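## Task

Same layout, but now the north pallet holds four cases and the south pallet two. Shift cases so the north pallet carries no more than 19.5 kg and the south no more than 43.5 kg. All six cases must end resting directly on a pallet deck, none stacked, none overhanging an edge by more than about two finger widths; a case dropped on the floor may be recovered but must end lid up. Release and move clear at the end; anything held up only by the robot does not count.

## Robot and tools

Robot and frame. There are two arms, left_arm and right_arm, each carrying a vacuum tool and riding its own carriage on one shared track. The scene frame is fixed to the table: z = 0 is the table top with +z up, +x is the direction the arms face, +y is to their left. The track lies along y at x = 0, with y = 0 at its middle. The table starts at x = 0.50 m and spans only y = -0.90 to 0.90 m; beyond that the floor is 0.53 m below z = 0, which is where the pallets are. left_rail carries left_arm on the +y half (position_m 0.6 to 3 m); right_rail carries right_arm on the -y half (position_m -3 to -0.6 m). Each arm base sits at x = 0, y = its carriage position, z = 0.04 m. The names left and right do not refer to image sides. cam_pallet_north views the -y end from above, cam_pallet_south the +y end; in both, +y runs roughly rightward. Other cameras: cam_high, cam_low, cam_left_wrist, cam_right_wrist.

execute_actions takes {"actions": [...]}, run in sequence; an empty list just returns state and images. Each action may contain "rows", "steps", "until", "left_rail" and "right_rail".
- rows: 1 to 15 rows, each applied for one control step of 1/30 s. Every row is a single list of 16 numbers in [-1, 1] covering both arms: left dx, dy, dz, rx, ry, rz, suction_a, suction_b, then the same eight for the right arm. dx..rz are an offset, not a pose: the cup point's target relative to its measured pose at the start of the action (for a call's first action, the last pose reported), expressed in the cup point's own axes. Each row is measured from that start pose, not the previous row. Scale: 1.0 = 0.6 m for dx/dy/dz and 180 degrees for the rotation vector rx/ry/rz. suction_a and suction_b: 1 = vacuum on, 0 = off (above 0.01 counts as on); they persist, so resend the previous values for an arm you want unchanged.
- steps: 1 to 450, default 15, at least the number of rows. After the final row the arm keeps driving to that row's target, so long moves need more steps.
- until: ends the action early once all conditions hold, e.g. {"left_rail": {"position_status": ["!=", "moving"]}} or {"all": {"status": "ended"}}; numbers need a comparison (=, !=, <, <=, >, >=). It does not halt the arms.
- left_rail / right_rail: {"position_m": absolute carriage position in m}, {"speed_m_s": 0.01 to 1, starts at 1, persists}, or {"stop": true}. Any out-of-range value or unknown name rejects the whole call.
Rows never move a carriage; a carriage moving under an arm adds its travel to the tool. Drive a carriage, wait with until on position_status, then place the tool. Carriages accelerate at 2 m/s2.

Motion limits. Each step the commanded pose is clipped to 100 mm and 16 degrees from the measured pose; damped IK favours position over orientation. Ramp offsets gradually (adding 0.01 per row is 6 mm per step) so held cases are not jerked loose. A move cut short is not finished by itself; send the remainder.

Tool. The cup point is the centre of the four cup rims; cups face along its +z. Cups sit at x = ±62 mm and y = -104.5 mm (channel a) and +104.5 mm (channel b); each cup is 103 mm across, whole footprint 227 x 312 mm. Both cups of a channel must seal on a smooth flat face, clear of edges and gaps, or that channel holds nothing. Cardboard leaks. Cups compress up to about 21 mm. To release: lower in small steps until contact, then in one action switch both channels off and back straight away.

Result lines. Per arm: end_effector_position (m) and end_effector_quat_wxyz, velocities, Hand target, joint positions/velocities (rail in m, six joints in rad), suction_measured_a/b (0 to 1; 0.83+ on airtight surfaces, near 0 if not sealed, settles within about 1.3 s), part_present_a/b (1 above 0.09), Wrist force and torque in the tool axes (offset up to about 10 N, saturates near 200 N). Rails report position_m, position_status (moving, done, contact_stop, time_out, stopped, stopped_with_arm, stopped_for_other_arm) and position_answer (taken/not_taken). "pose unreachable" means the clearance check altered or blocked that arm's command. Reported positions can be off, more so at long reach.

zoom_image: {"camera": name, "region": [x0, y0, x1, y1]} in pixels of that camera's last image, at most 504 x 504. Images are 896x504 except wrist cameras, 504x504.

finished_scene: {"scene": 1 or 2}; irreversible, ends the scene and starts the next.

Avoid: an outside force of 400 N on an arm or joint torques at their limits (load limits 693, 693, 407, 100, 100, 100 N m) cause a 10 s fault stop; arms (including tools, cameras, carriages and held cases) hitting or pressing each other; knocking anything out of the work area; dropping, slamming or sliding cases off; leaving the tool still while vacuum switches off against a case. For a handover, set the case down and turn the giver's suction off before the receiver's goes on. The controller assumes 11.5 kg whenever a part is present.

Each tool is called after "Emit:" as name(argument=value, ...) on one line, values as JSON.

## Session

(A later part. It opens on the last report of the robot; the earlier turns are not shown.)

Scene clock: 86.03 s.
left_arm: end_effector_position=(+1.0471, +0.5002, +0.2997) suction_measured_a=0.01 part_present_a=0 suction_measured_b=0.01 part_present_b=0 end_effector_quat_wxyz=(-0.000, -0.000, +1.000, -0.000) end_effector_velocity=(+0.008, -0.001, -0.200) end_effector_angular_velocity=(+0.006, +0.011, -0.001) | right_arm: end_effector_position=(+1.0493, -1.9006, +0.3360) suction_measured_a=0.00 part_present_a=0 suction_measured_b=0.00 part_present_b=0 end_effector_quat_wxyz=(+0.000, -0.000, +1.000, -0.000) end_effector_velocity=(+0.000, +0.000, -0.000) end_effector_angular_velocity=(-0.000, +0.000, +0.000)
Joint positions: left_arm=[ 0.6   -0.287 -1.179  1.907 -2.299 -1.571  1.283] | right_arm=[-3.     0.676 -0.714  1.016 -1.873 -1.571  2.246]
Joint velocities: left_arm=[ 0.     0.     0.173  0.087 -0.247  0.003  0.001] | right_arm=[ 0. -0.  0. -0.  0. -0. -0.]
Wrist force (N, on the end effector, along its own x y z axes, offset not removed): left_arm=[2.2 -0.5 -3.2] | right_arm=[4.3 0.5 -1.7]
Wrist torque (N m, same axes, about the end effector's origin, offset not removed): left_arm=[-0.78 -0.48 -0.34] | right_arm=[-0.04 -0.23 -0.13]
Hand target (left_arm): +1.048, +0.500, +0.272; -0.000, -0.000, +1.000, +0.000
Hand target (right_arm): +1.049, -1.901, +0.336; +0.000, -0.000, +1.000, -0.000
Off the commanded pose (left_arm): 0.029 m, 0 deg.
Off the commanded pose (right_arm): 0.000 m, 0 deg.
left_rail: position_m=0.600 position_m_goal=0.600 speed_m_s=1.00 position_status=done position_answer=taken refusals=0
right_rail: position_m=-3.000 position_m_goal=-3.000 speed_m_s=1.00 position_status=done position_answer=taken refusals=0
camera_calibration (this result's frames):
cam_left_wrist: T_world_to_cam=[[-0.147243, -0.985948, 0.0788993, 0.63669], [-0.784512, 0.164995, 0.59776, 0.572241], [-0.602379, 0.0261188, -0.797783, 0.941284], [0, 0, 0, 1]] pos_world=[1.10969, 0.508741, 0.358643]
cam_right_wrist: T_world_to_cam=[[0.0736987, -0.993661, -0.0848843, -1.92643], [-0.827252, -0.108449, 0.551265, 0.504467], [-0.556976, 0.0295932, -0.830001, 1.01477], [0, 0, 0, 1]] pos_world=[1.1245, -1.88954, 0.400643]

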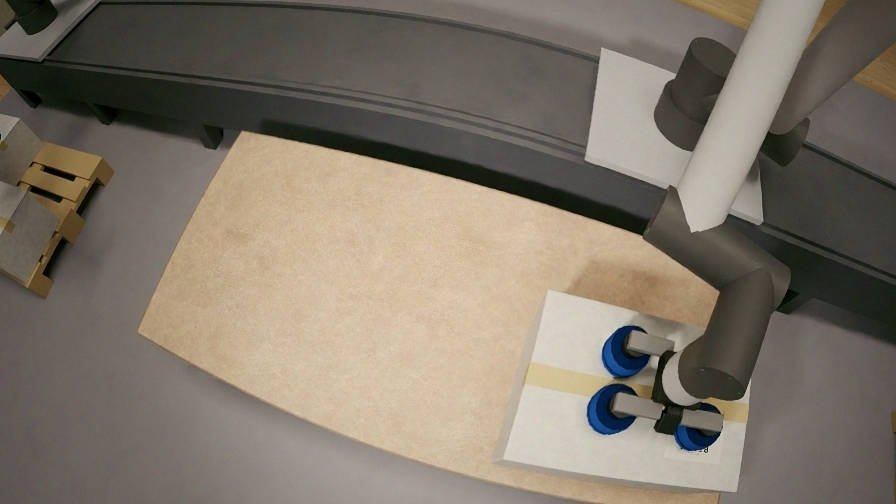

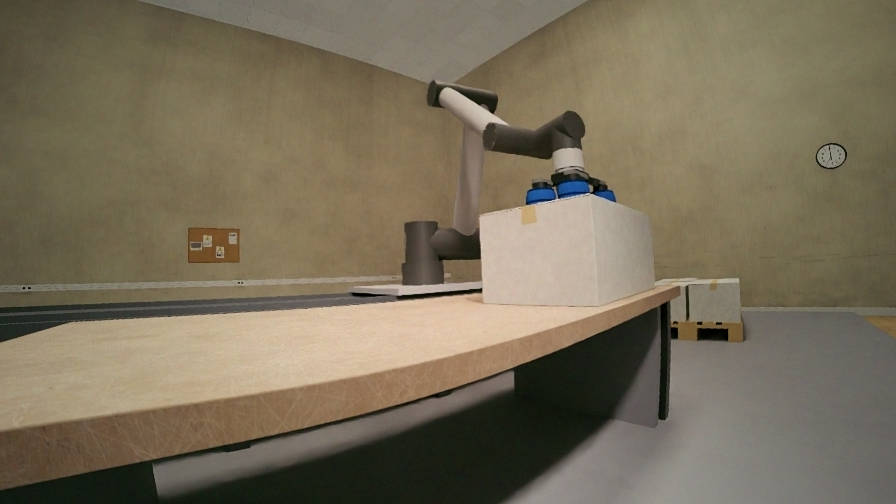

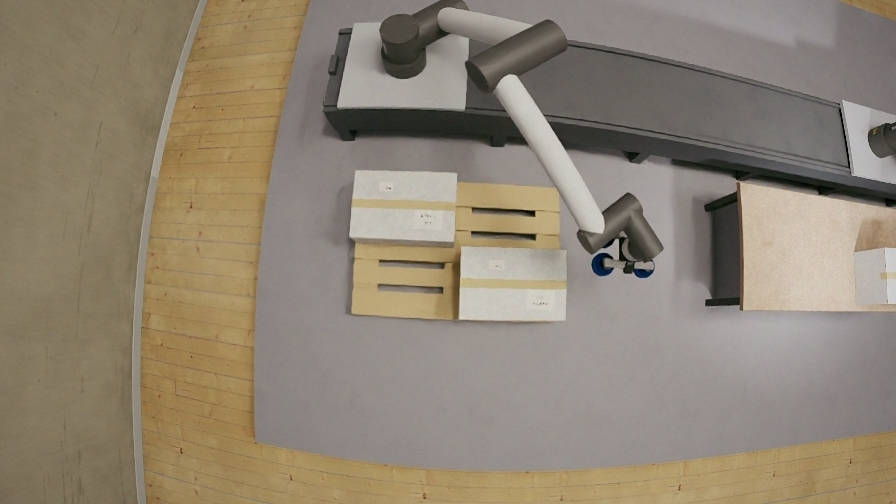

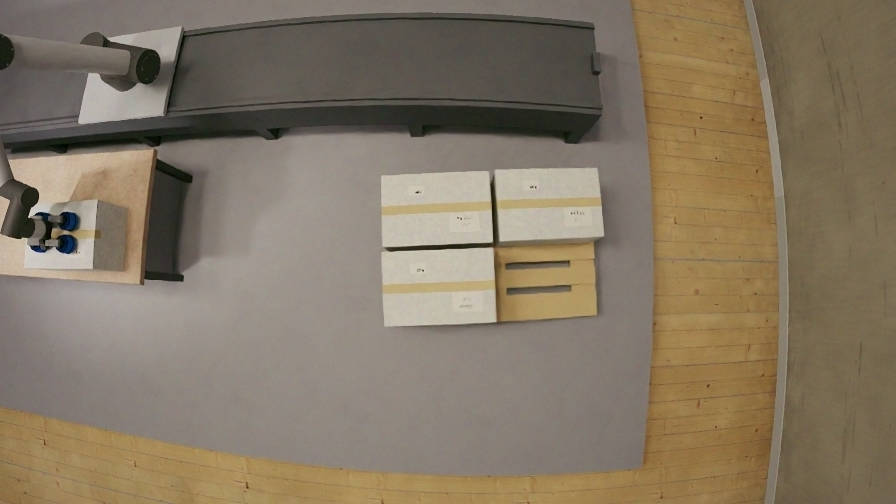

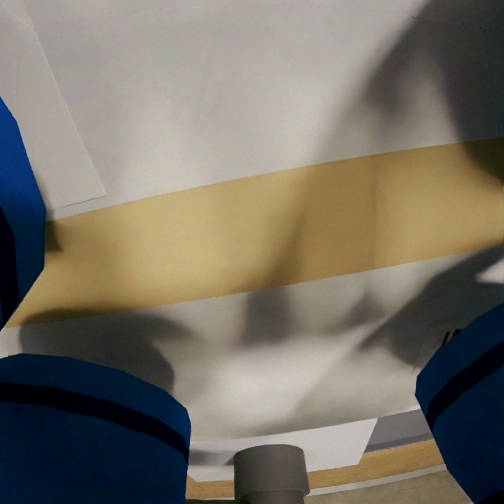

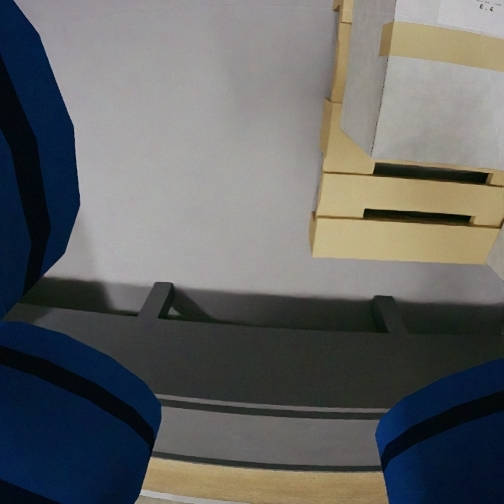

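Emit:
execute_actions(actions=[])

Scene clock: 86.90 s.
left_arm: end_effector_position=(+1.0483, +0.5000, +0.2721) suction_measured_a=0.96 part_present_a=1 suction_measured_b=0.96 part_present_b=1 end_effector_quat_wxyz=(-0.000, -0.000, +1.000, +0.000) end_effector_velocity=(-0.000, -0.000, -0.001) end_effector_angular_velocity=(-0.001, +0.001, +0.000) | right_arm: end_effector_position=(+1.0493, -1.9006, +0.3360) suction_measured_a=0.00 part_present_a=0 suction_measured_b=0.00 part_present_b=0 end_effector_quat_wxyz=(+0.000, -0.000, +1.000, -0.000) end_effector_velocity=(+0.000, +0.000, -0.000) end_effector_angular_velocity=(-0.000, +0.000, -0.000)
Joint positions: left_arm=[ 0.6   -0.287 -1.155  1.919 -2.334 -1.57   1.283] | right_arm=[-3.     0.676 -0.714  1.016 -1.873 -1.571  2.246]
Joint velocities: left_arm=[ 0.    -0.     0.     0.    -0.    -0.001  0.   ] | right_arm=[ 0.  0.  0. -0. -0. -0.  0.]
Wrist force (N, on the end effector, along its own x y z axes, offset not removed): left_arm=[-1.7 -2.7 -43.7] | right_arm=[4.6 -1.1 0.4]
Wrist torque (N m, same axes, about the end effector's origin, offset not removed): left_arm=[-4.75 0.22 -0.16] | right_arm=[-0.26 -0.27 -0.20]
Hand target (left_arm): +1.048, +0.500, +0.272; -0.000, -0.000, +1.000, +0.000
Hand target (right_arm): +1.049, -1.901, +0.336; +0.000, -0.000, +1.000, -0.000
Off the commanded pose (left_arm): 0.001 m, 0 deg.
Off the commanded pose (right_arm): 0.000 m, 0 deg.
left_rail: position_m=0.600 position_m_goal=0.600 speed_m_s=1.00 position_status=done position_answer=taken refusals=0
right_rail: position_m=-3.000 position_m_goal=-3.000 speed_m_s=1.00 position_status=done position_answer=taken refusals=0
camera_calibration (this result's frames):
cam_left_wrist: T_world_to_cam=[[-0.147444, -0.985967, 0.0782854, 0.639231], [-0.784285, 0.164774, 0.59812, 0.589449], [-0.602626, 0.0267908, -0.797574, 0.919798], [0, 0, 0, 1]] pos_world=[1.11084, 0.508493, 0.331003]
cam_right_wrist: T_world_to_cam=[[0.0736988, -0.993661, -0.0848843, -1.92643], [-0.827252, -0.108449, 0.551265, 0.504467], [-0.556976, 0.0295932, -0.830001, 1.01477], [0, 0, 0, 1]] pos_world=[1.1245, -1.88954, 0.400643]

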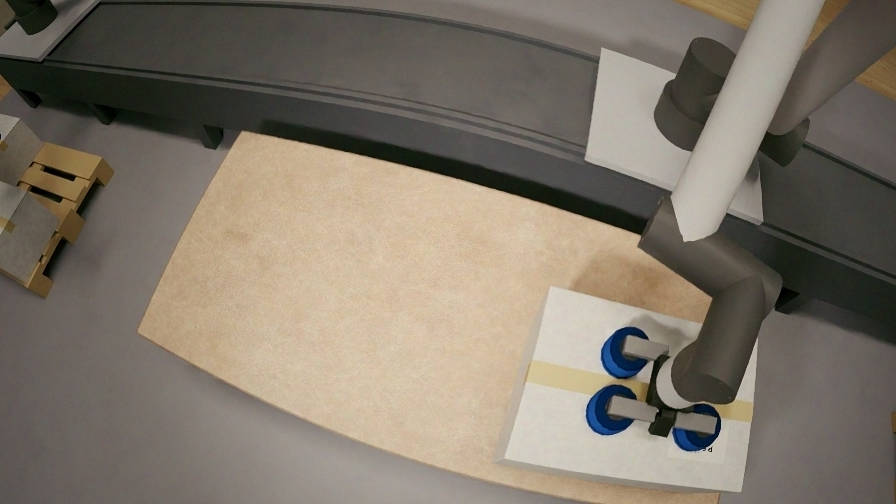

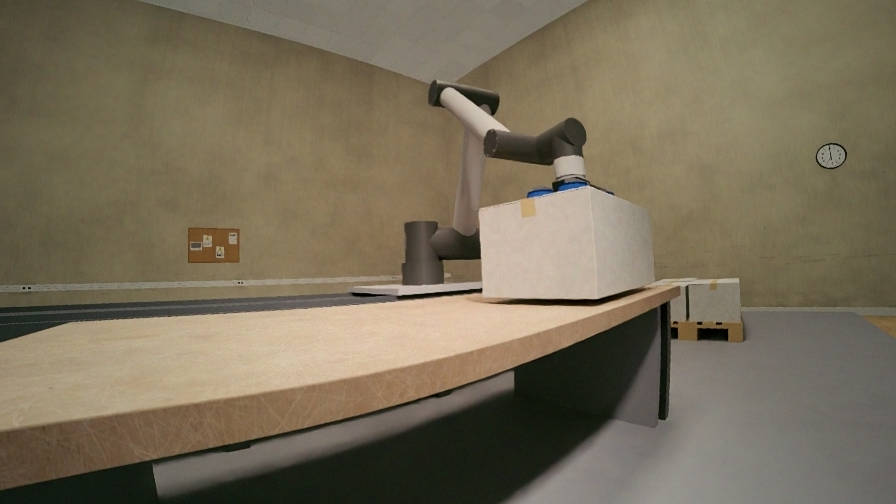

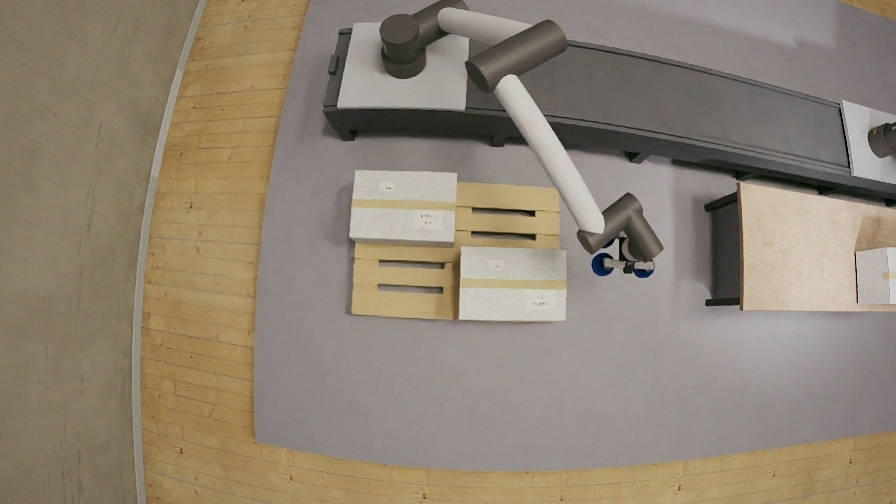

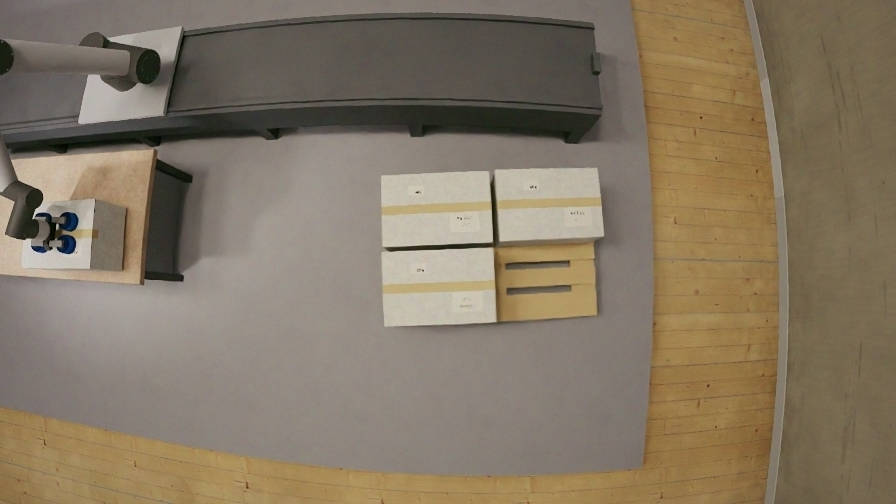

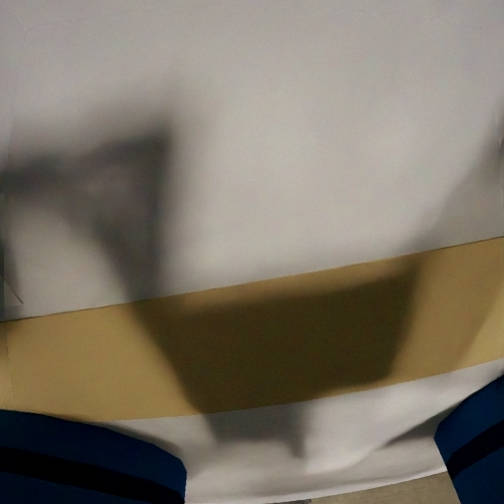

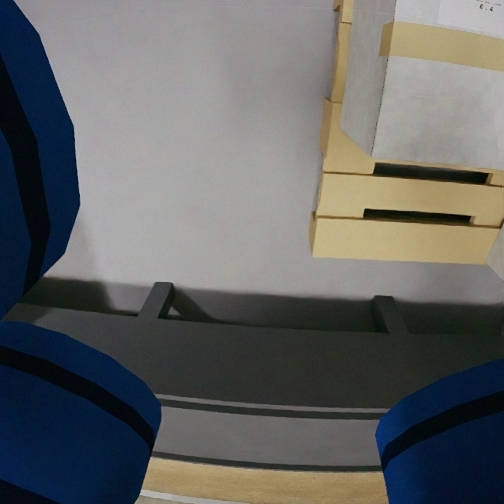

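Emit:
execute_actions(actions=[{"rows":[
[0,0,-0.01,0,0,0,1,1, 0,0,0,0,0,0,0,0],
[-0.005,0.01,-0.025,0,0,0,1,1, 0,0,0,0,0,0,0,0],
[-0.015,0.03,-0.04,0,0,-0.004,1,1, 0,0,0,0,0,0,0,0],
[-0.03,0.065,-0.05,0,0,-0.008,1,1, 0,0,0,0,0,0,0,0],
[-0.05,0.11,-0.05,0,0,-0.012,1,1, 0,0,0,0,0,0,0,0],
[-0.075,0.17,-0.05,0,0,-0.017,1,1, 0,0,0,0,0,0,0,0],
[-0.11,0.25,-0.05,0,0,-0.022,1,1, 0,0,0,0,0,0,0,0],
[-0.217,0.493,-0.05,0,0,-0.022,1,1, 0,0,0,0,0,0,0,0]
],"steps":8},
{"left_rail":{"position_m":3.0},"steps":13}])

Scene clock: 88.77 s.
left_arm: end_effector_position=(+1.1474, +0.8964, +0.3017) suction_measured_a=0.96 part_present_a=1 suction_measured_b=0.96 part_present_b=1 end_effector_quat_wxyz=(+0.001, -0.035, +0.999, +0.001) end_effector_velocity=(+0.193, +1.202, +0.014) end_effector_angular_velocity=(+0.005, -0.007, +0.014) | right_arm: end_effector_position=(+1.0493, -1.9006, +0.3360) suction_measured_a=0.00 part_present_a=0 suction_measured_b=0.00 part_present_b=0 end_effector_quat_wxyz=(+0.000, -0.000, +1.000, -0.000) end_effector_velocity=(-0.000, -0.000, +0.000) end_effector_angular_velocity=(-0.000, -0.000, -0.000)
Joint positions: left_arm=[ 0.752 -0.05  -1.083  1.745 -2.235 -1.569  1.45 ] | right_arm=[-3.     0.676 -0.714  1.016 -1.873 -1.571  2.246]
Joint velocities: left_arm=[ 0.777  0.38   0.22  -0.396  0.169  0.004  0.366] | right_arm=[ 0.  0. -0.  0.  0. -0.  0.]
Wrist force (N, on the end effector, along its own x y z axes, offset not removed): left_arm=[1.1 -21.2 -43.5] | right_arm=[3.3 0.6 -0.3]
Wrist torque (N m, same axes, about the end effector's origin, offset not removed): left_arm=[-4.48 -0.22 -0.13] | right_arm=[0.00 -0.07 -0.17]
Hand target (left_arm): +1.173, +0.998, +0.303; +0.001, -0.035, +0.999, +0.001
Hand target (right_arm): +1.049, -1.901, +0.336; +0.000, -0.000, +1.000, -0.000
Off the commanded pose (left_arm): 0.060 m, 0 deg.
Off the commanded pose (right_arm): 0.000 m, 0 deg.
left_rail: position_m=0.752 position_m_goal=3.000 speed_m_s=1.00 position_status=moving position_answer=taken refusals=0
right_rail: position_m=-3.000 position_m_goal=-3.000 speed_m_s=1.00 position_status=done position_answer=taken refusals=0
camera_calibration (this result's frames):
cam_left_wrist: T_world_to_cam=[[-0.0778275, -0.993999, 0.0768634, 0.970111], [-0.795473, 0.108387, 0.596218, 0.64814], [-0.600971, -0.0147406, -0.799135, 1.02827], [0, 0, 0, 1]] pos_world=[1.20904, 0.909197, 0.360731]
cam_right_wrist: T_world_to_cam=[[0.0736986, -0.993662, -0.0848843, -1.92643], [-0.827252, -0.108448, 0.551265, 0.504468], [-0.556976, 0.0295933, -0.830001, 1.01477], [0, 0, 0, 1]] pos_world=[1.1245, -1.88954, 0.400643]

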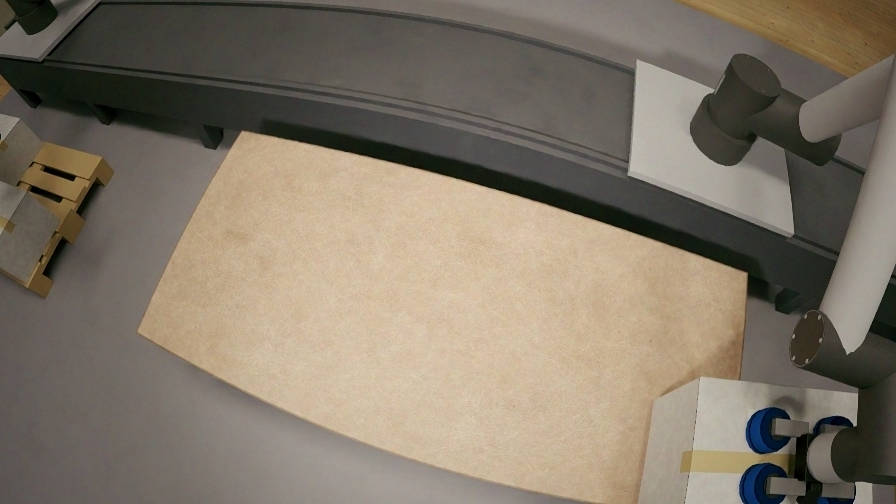

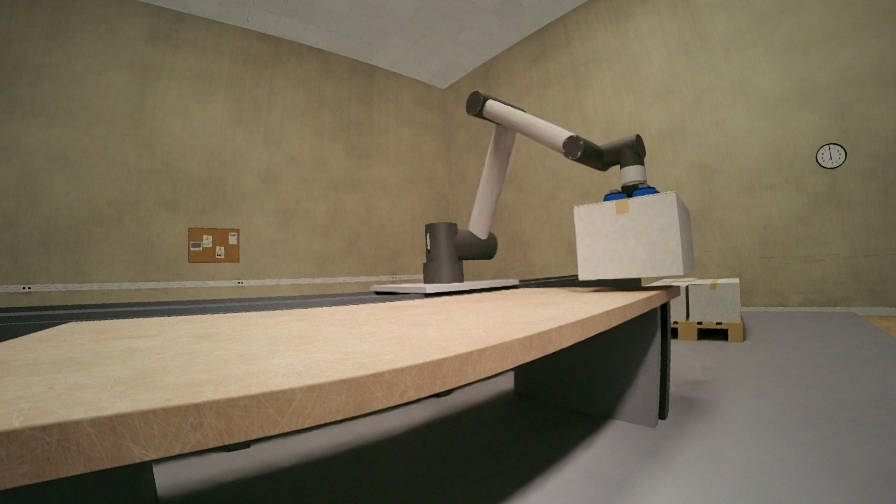

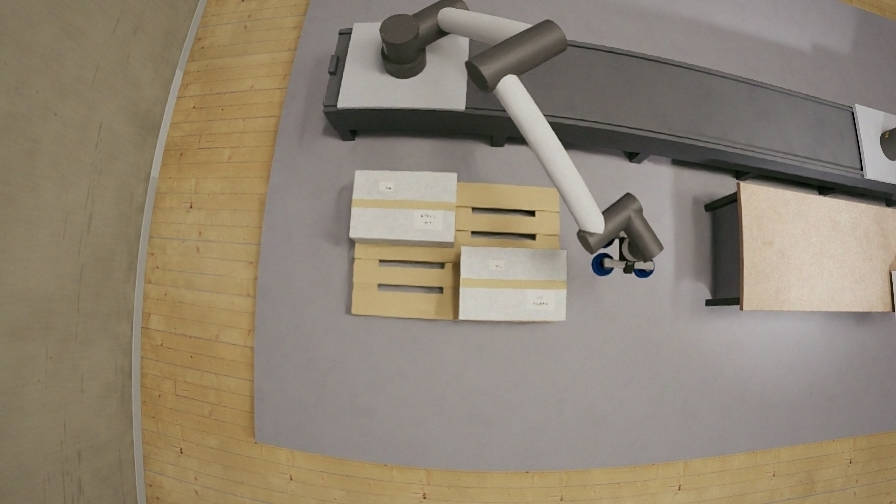

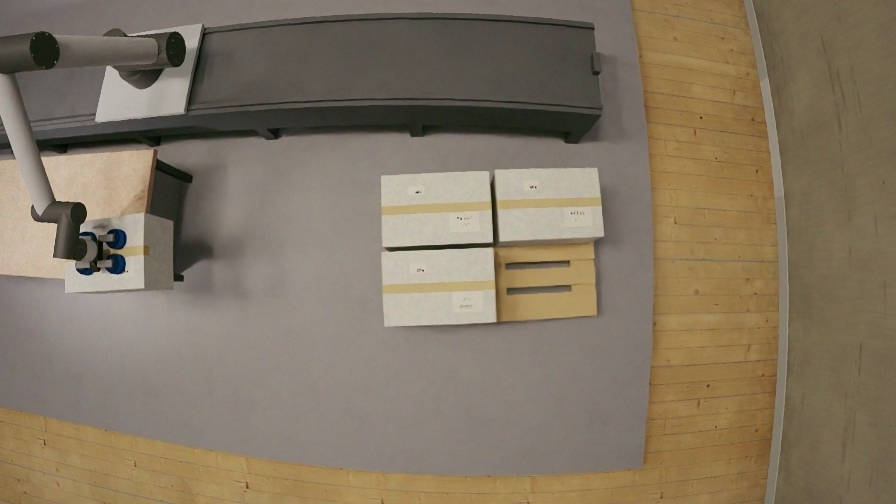

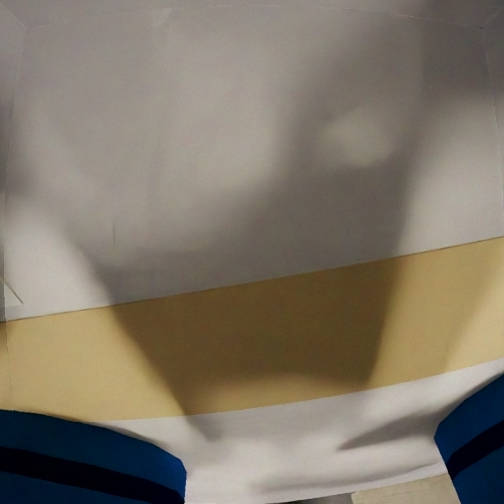

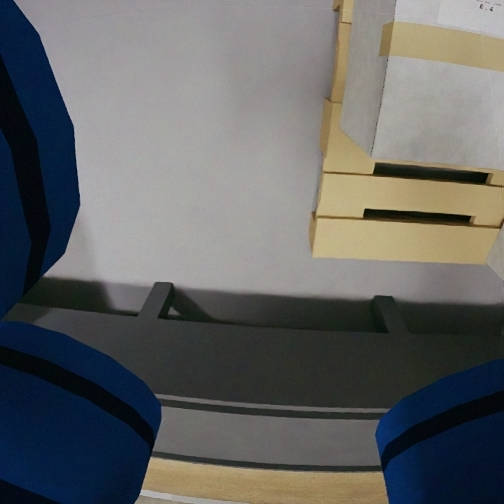

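Emit:
execute_actions(actions=[{"steps":20,"until":{"left_rail":{"position_m":[">=",1.15]}}},
{"rows":[
[-0.003,0,0.015,0,0,0,1,1, 0,0,0,0,0,0,0,0],
[-0.006,0,0.04,0,0,0,1,1, 0,0,0,0,0,0,0,0],
[-0.008,0,0.075,0,0,0,1,1, 0,0,0,0,0,0,0,0],
[-0.008,0,0.115,0,0,0,1,1, 0,0,0,0,0,0,0,0],
[-0.008,0,0.15,0,0,0,1,1, 0,0,0,0,0,0,0,0]
],"steps":5}])

Scene clock: 89.90 s.
left_arm: end_effector_position=(+1.1750, +2.0691, +0.2843) suction_measured_a=0.96 part_present_a=1 suction_measured_b=0.96 part_present_b=1 end_effector_quat_wxyz=(+0.001, -0.035, +0.999, +0.000) end_effector_velocity=(+0.002, +1.001, -0.331) end_effector_angular_velocity=(+0.000, +0.019, +0.001) | right_arm: end_effector_position=(+1.0493, -1.9006, +0.3360) suction_measured_a=0.00 part_present_a=0 suction_measured_b=0.00 part_present_b=0 end_effector_quat_wxyz=(+0.000, -0.000, +1.000, -0.000) end_effector_velocity=(-0.000, +0.000, -0.000) end_effector_angular_velocity=(-0.000, +0.000, +0.000)
Joint positions: left_arm=[ 1.873 -0.005 -1.037  1.696 -2.231 -1.57   1.496] | right_arm=[-3.     0.676 -0.714  1.016 -1.873 -1.571  2.246]
Joint velocities: left_arm=[ 1.     0.001  0.242  0.144 -0.368  0.     0.   ] | right_arm=[ 0.  0.  0. -0.  0. -0. -0.]
Wrist force (N, on the end effector, along its own x y z axes, offset not removed): left_arm=[-4.1 -4.3 -74.2] | right_arm=[4.5 1.0 -0.5]
Wrist torque (N m, same axes, about the end effector's origin, offset not removed): left_arm=[-3.34 0.02 -0.08] | right_arm=[-0.02 -0.26 -0.15]
Hand target (left_arm): +1.172, +2.129, +0.216; -0.001, -0.035, +0.999, +0.001
Hand target (right_arm): +1.049, -1.901, +0.336; +0.000, -0.000, +1.000, -0.000
Off the commanded pose (left_arm): 0.071 m, 0 deg.
Off the commanded pose (right_arm): 0.000 m, 0 deg.
left_rail: position_m=1.873 position_m_goal=3.000 speed_m_s=1.00 position_status=moving position_answer=taken refusals=0
right_rail: position_m=-3.000 position_m_goal=-3.000 speed_m_s=1.00 position_status=done position_answer=taken refusals=0
camera_calibration (this result's frames):
cam_left_wrist: T_world_to_cam=[[-0.0778317, -0.993936, 0.0776692, 2.13894], [-0.79517, 0.108882, 0.596531, 0.551922], [-0.601371, -0.0153312, -0.798823, 1.04987], [0, 0, 0, 1]] pos_world=[1.23671, 2.08197, 0.343289]
cam_right_wrist: T_world_to_cam=[[0.0736986, -0.993661, -0.0848844, -1.92643], [-0.827252, -0.108448, 0.551265, 0.504468], [-0.556976, 0.0295934, -0.830001, 1.01477], [0, 0, 0, 1]] pos_world=[1.1245, -1.88954, 0.400643]

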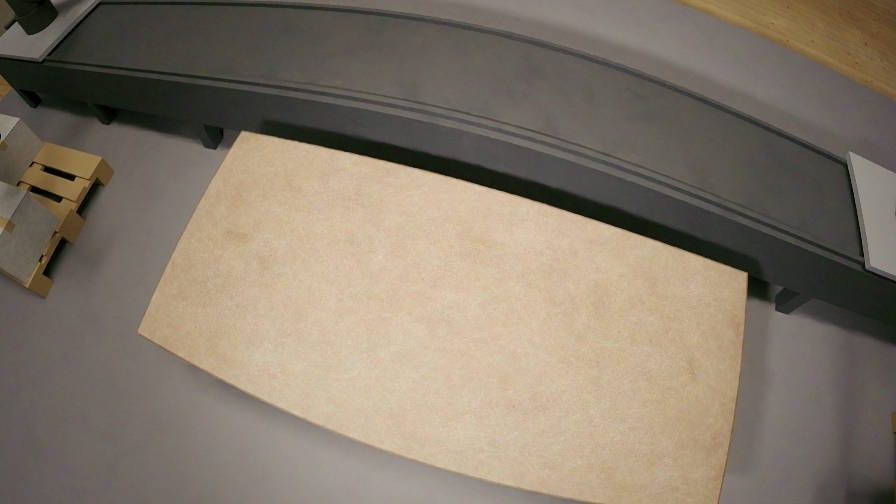

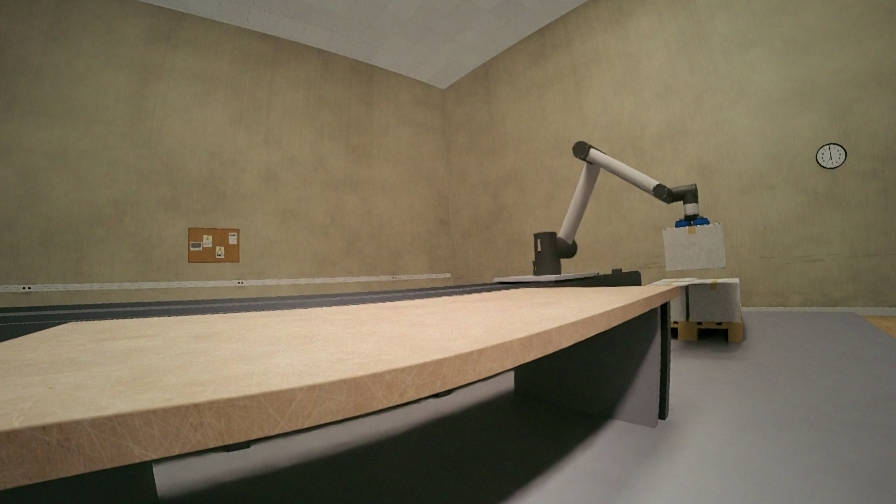

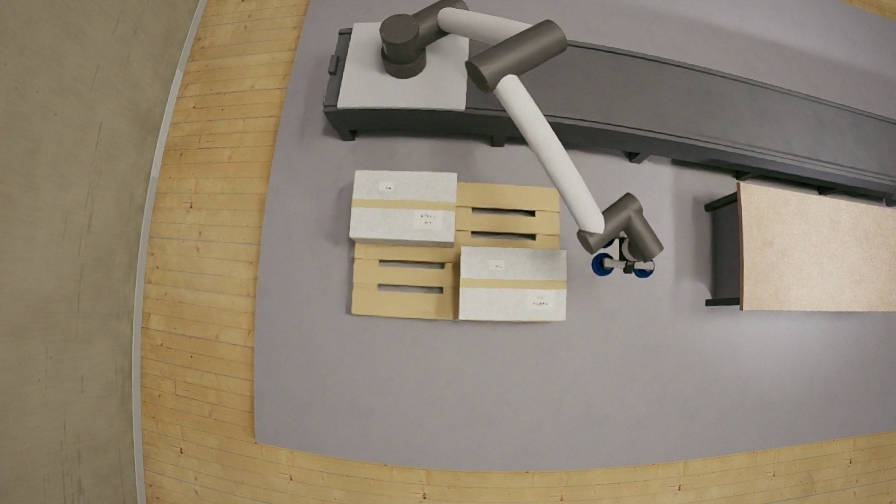

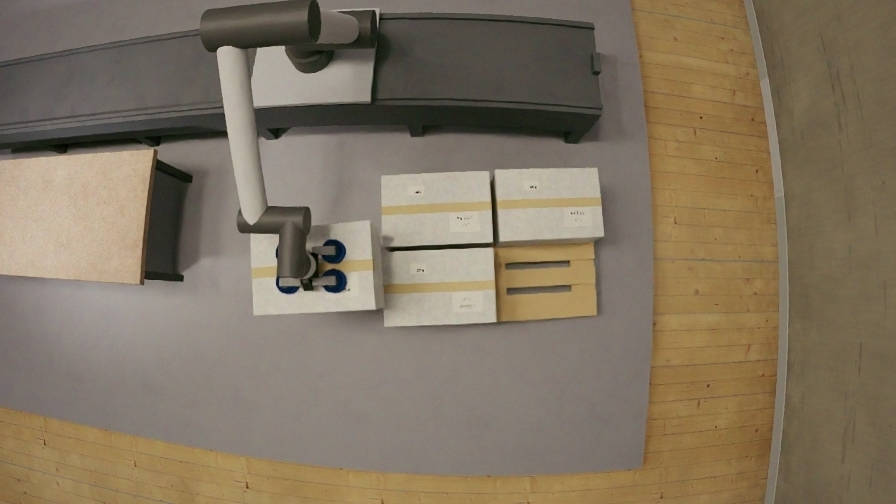

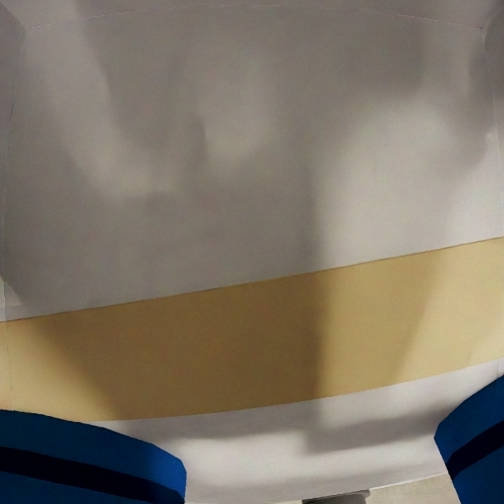

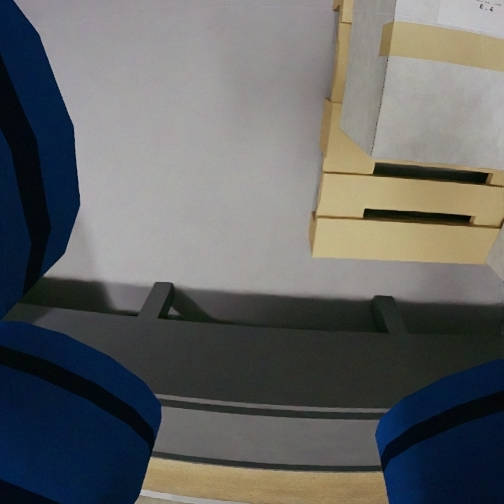

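Emit:
execute_actions(actions=[{"steps":1}])

Scene clock: 91.07 s.
left_arm: end_effector_position=(+1.1724, +3.1523, +0.2164) suction_measured_a=0.96 part_present_a=1 suction_measured_b=0.96 part_present_b=1 end_effector_quat_wxyz=(-0.001, -0.036, +0.999, +0.001) end_effector_velocity=(+0.000, +0.424, -0.001) end_effector_angular_velocity=(+0.000, +0.000, -0.000) | right_arm: end_effector_position=(+1.0493, -1.9006, +0.3360) suction_measured_a=0.00 part_present_a=0 suction_measured_b=0.00 part_present_b=0 end_effector_quat_wxyz=(+0.000, -0.000, +1.000, -0.000) end_effector_velocity=(+0.000, -0.000, -0.000) end_effector_angular_velocity=(-0.000, -0.000, -0.000)
Joint positions: left_arm=[ 2.956 -0.004 -0.988  1.728 -2.309 -1.569  1.495] | right_arm=[-3.     0.676 -0.714  1.016 -1.873 -1.571  2.246]
Joint velocities: left_arm=[ 0.424  0.     0.001 -0.    -0.     0.     0.   ] | right_arm=[ 0. -0.  0. -0. -0. -0.  0.]
Wrist force (N, on the end effector, along its own x y z axes, offset not removed): left_arm=[1.0 18.2 -41.3] | right_arm=[3.4 0.8 -2.4]
Wrist torque (N m, same axes, about the end effector's origin, offset not removed): left_arm=[-5.48 -0.13 -0.10] | right_arm=[0.05 -0.11 -0.11]
Hand target (left_arm): +1.178, +3.174, +0.213; +0.001, -0.035, +0.999, +0.001
Hand target (right_arm): +1.049, -1.901, +0.336; +0.000, -0.000, +1.000, -0.000
Off the commanded pose (left_arm): 0.006 m, 0 deg.
Off the commanded pose (right_arm): 0.000 m, 0 deg.
left_rail: position_m=2.956 position_m_goal=3.000 speed_m_s=1.00 position_status=moving position_answer=taken refusals=0
right_rail: position_m=-3.000 position_m_goal=-3.000 speed_m_s=1.00 position_status=done position_answer=taken refusals=0
camera_calibration (this result's frames):
cam_left_wrist: T_world_to_cam=[[-0.0771593, -0.994002, 0.0775025, 3.22009], [-0.793566, 0.108287, 0.598771, 0.47192], [-0.603572, -0.0153025, -0.797161, 1.01278], [0, 0, 0, 1]] pos_world=[1.23425, 3.16517, 0.275211]
cam_right_wrist: T_world_to_cam=[[0.0736986, -0.993662, -0.0848842, -1.92643], [-0.827252, -0.108448, 0.551265, 0.504468], [-0.556976, 0.0295932, -0.830001, 1.01477], [0, 0, 0, 1]] pos_world=[1.1245, -1.88954, 0.400643]

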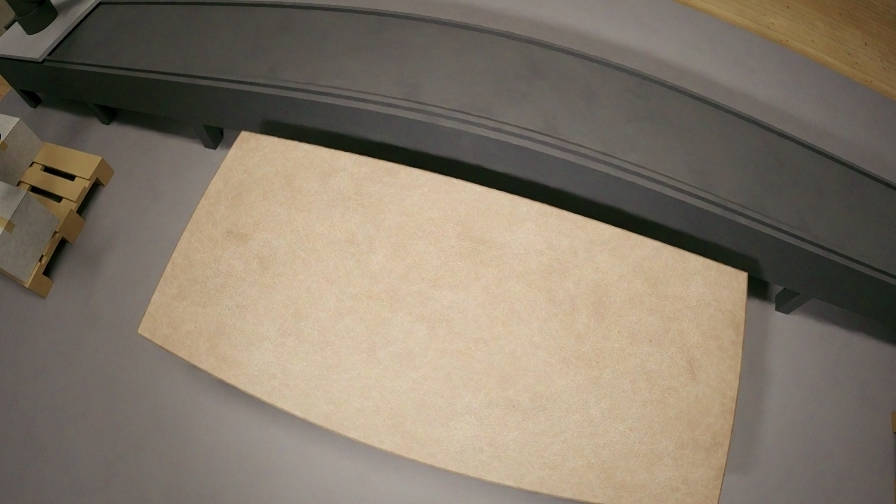

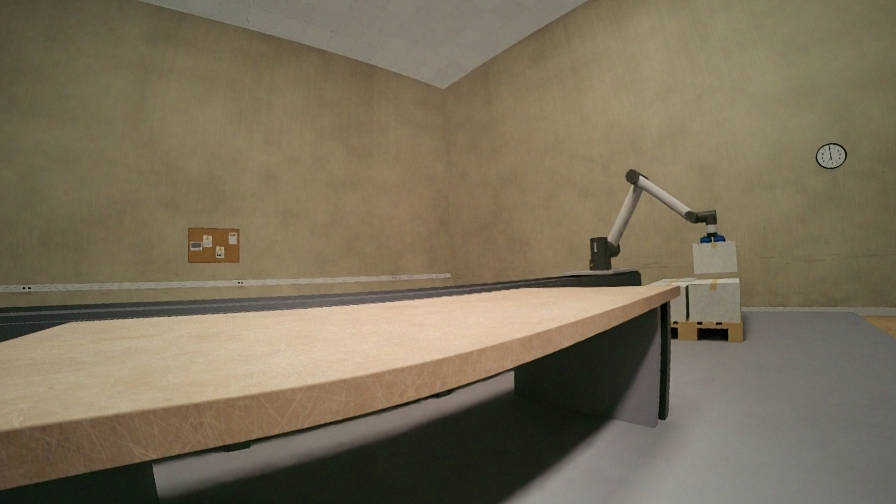

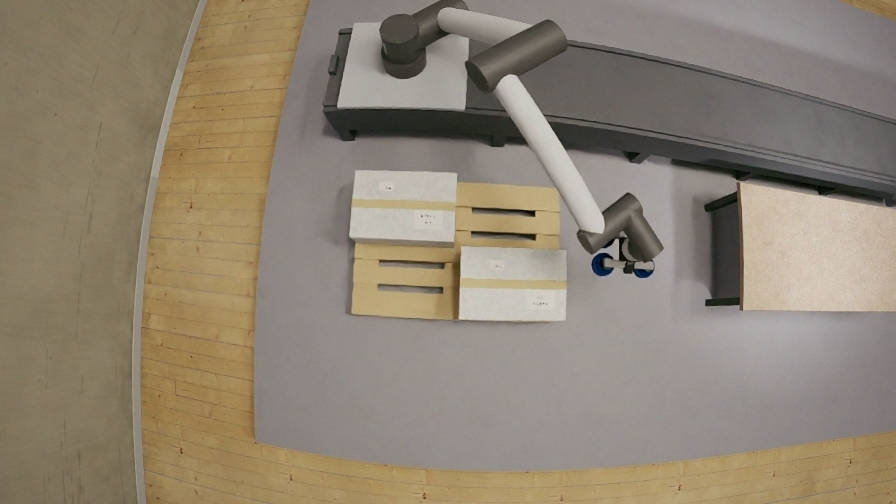

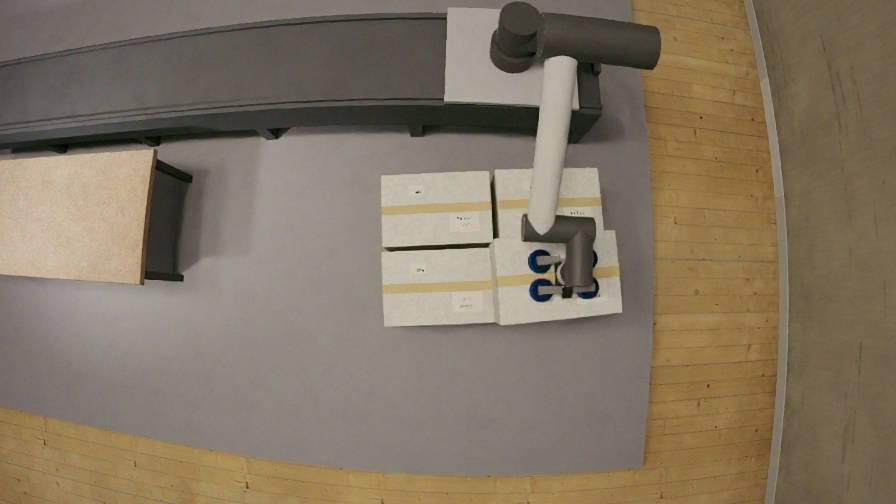

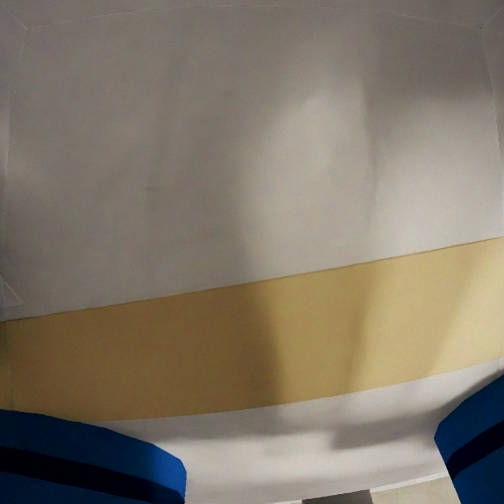

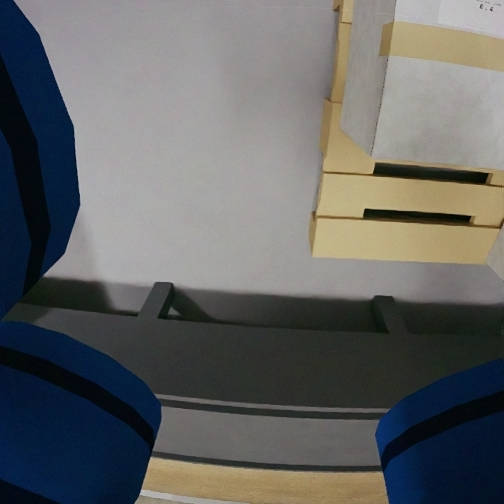

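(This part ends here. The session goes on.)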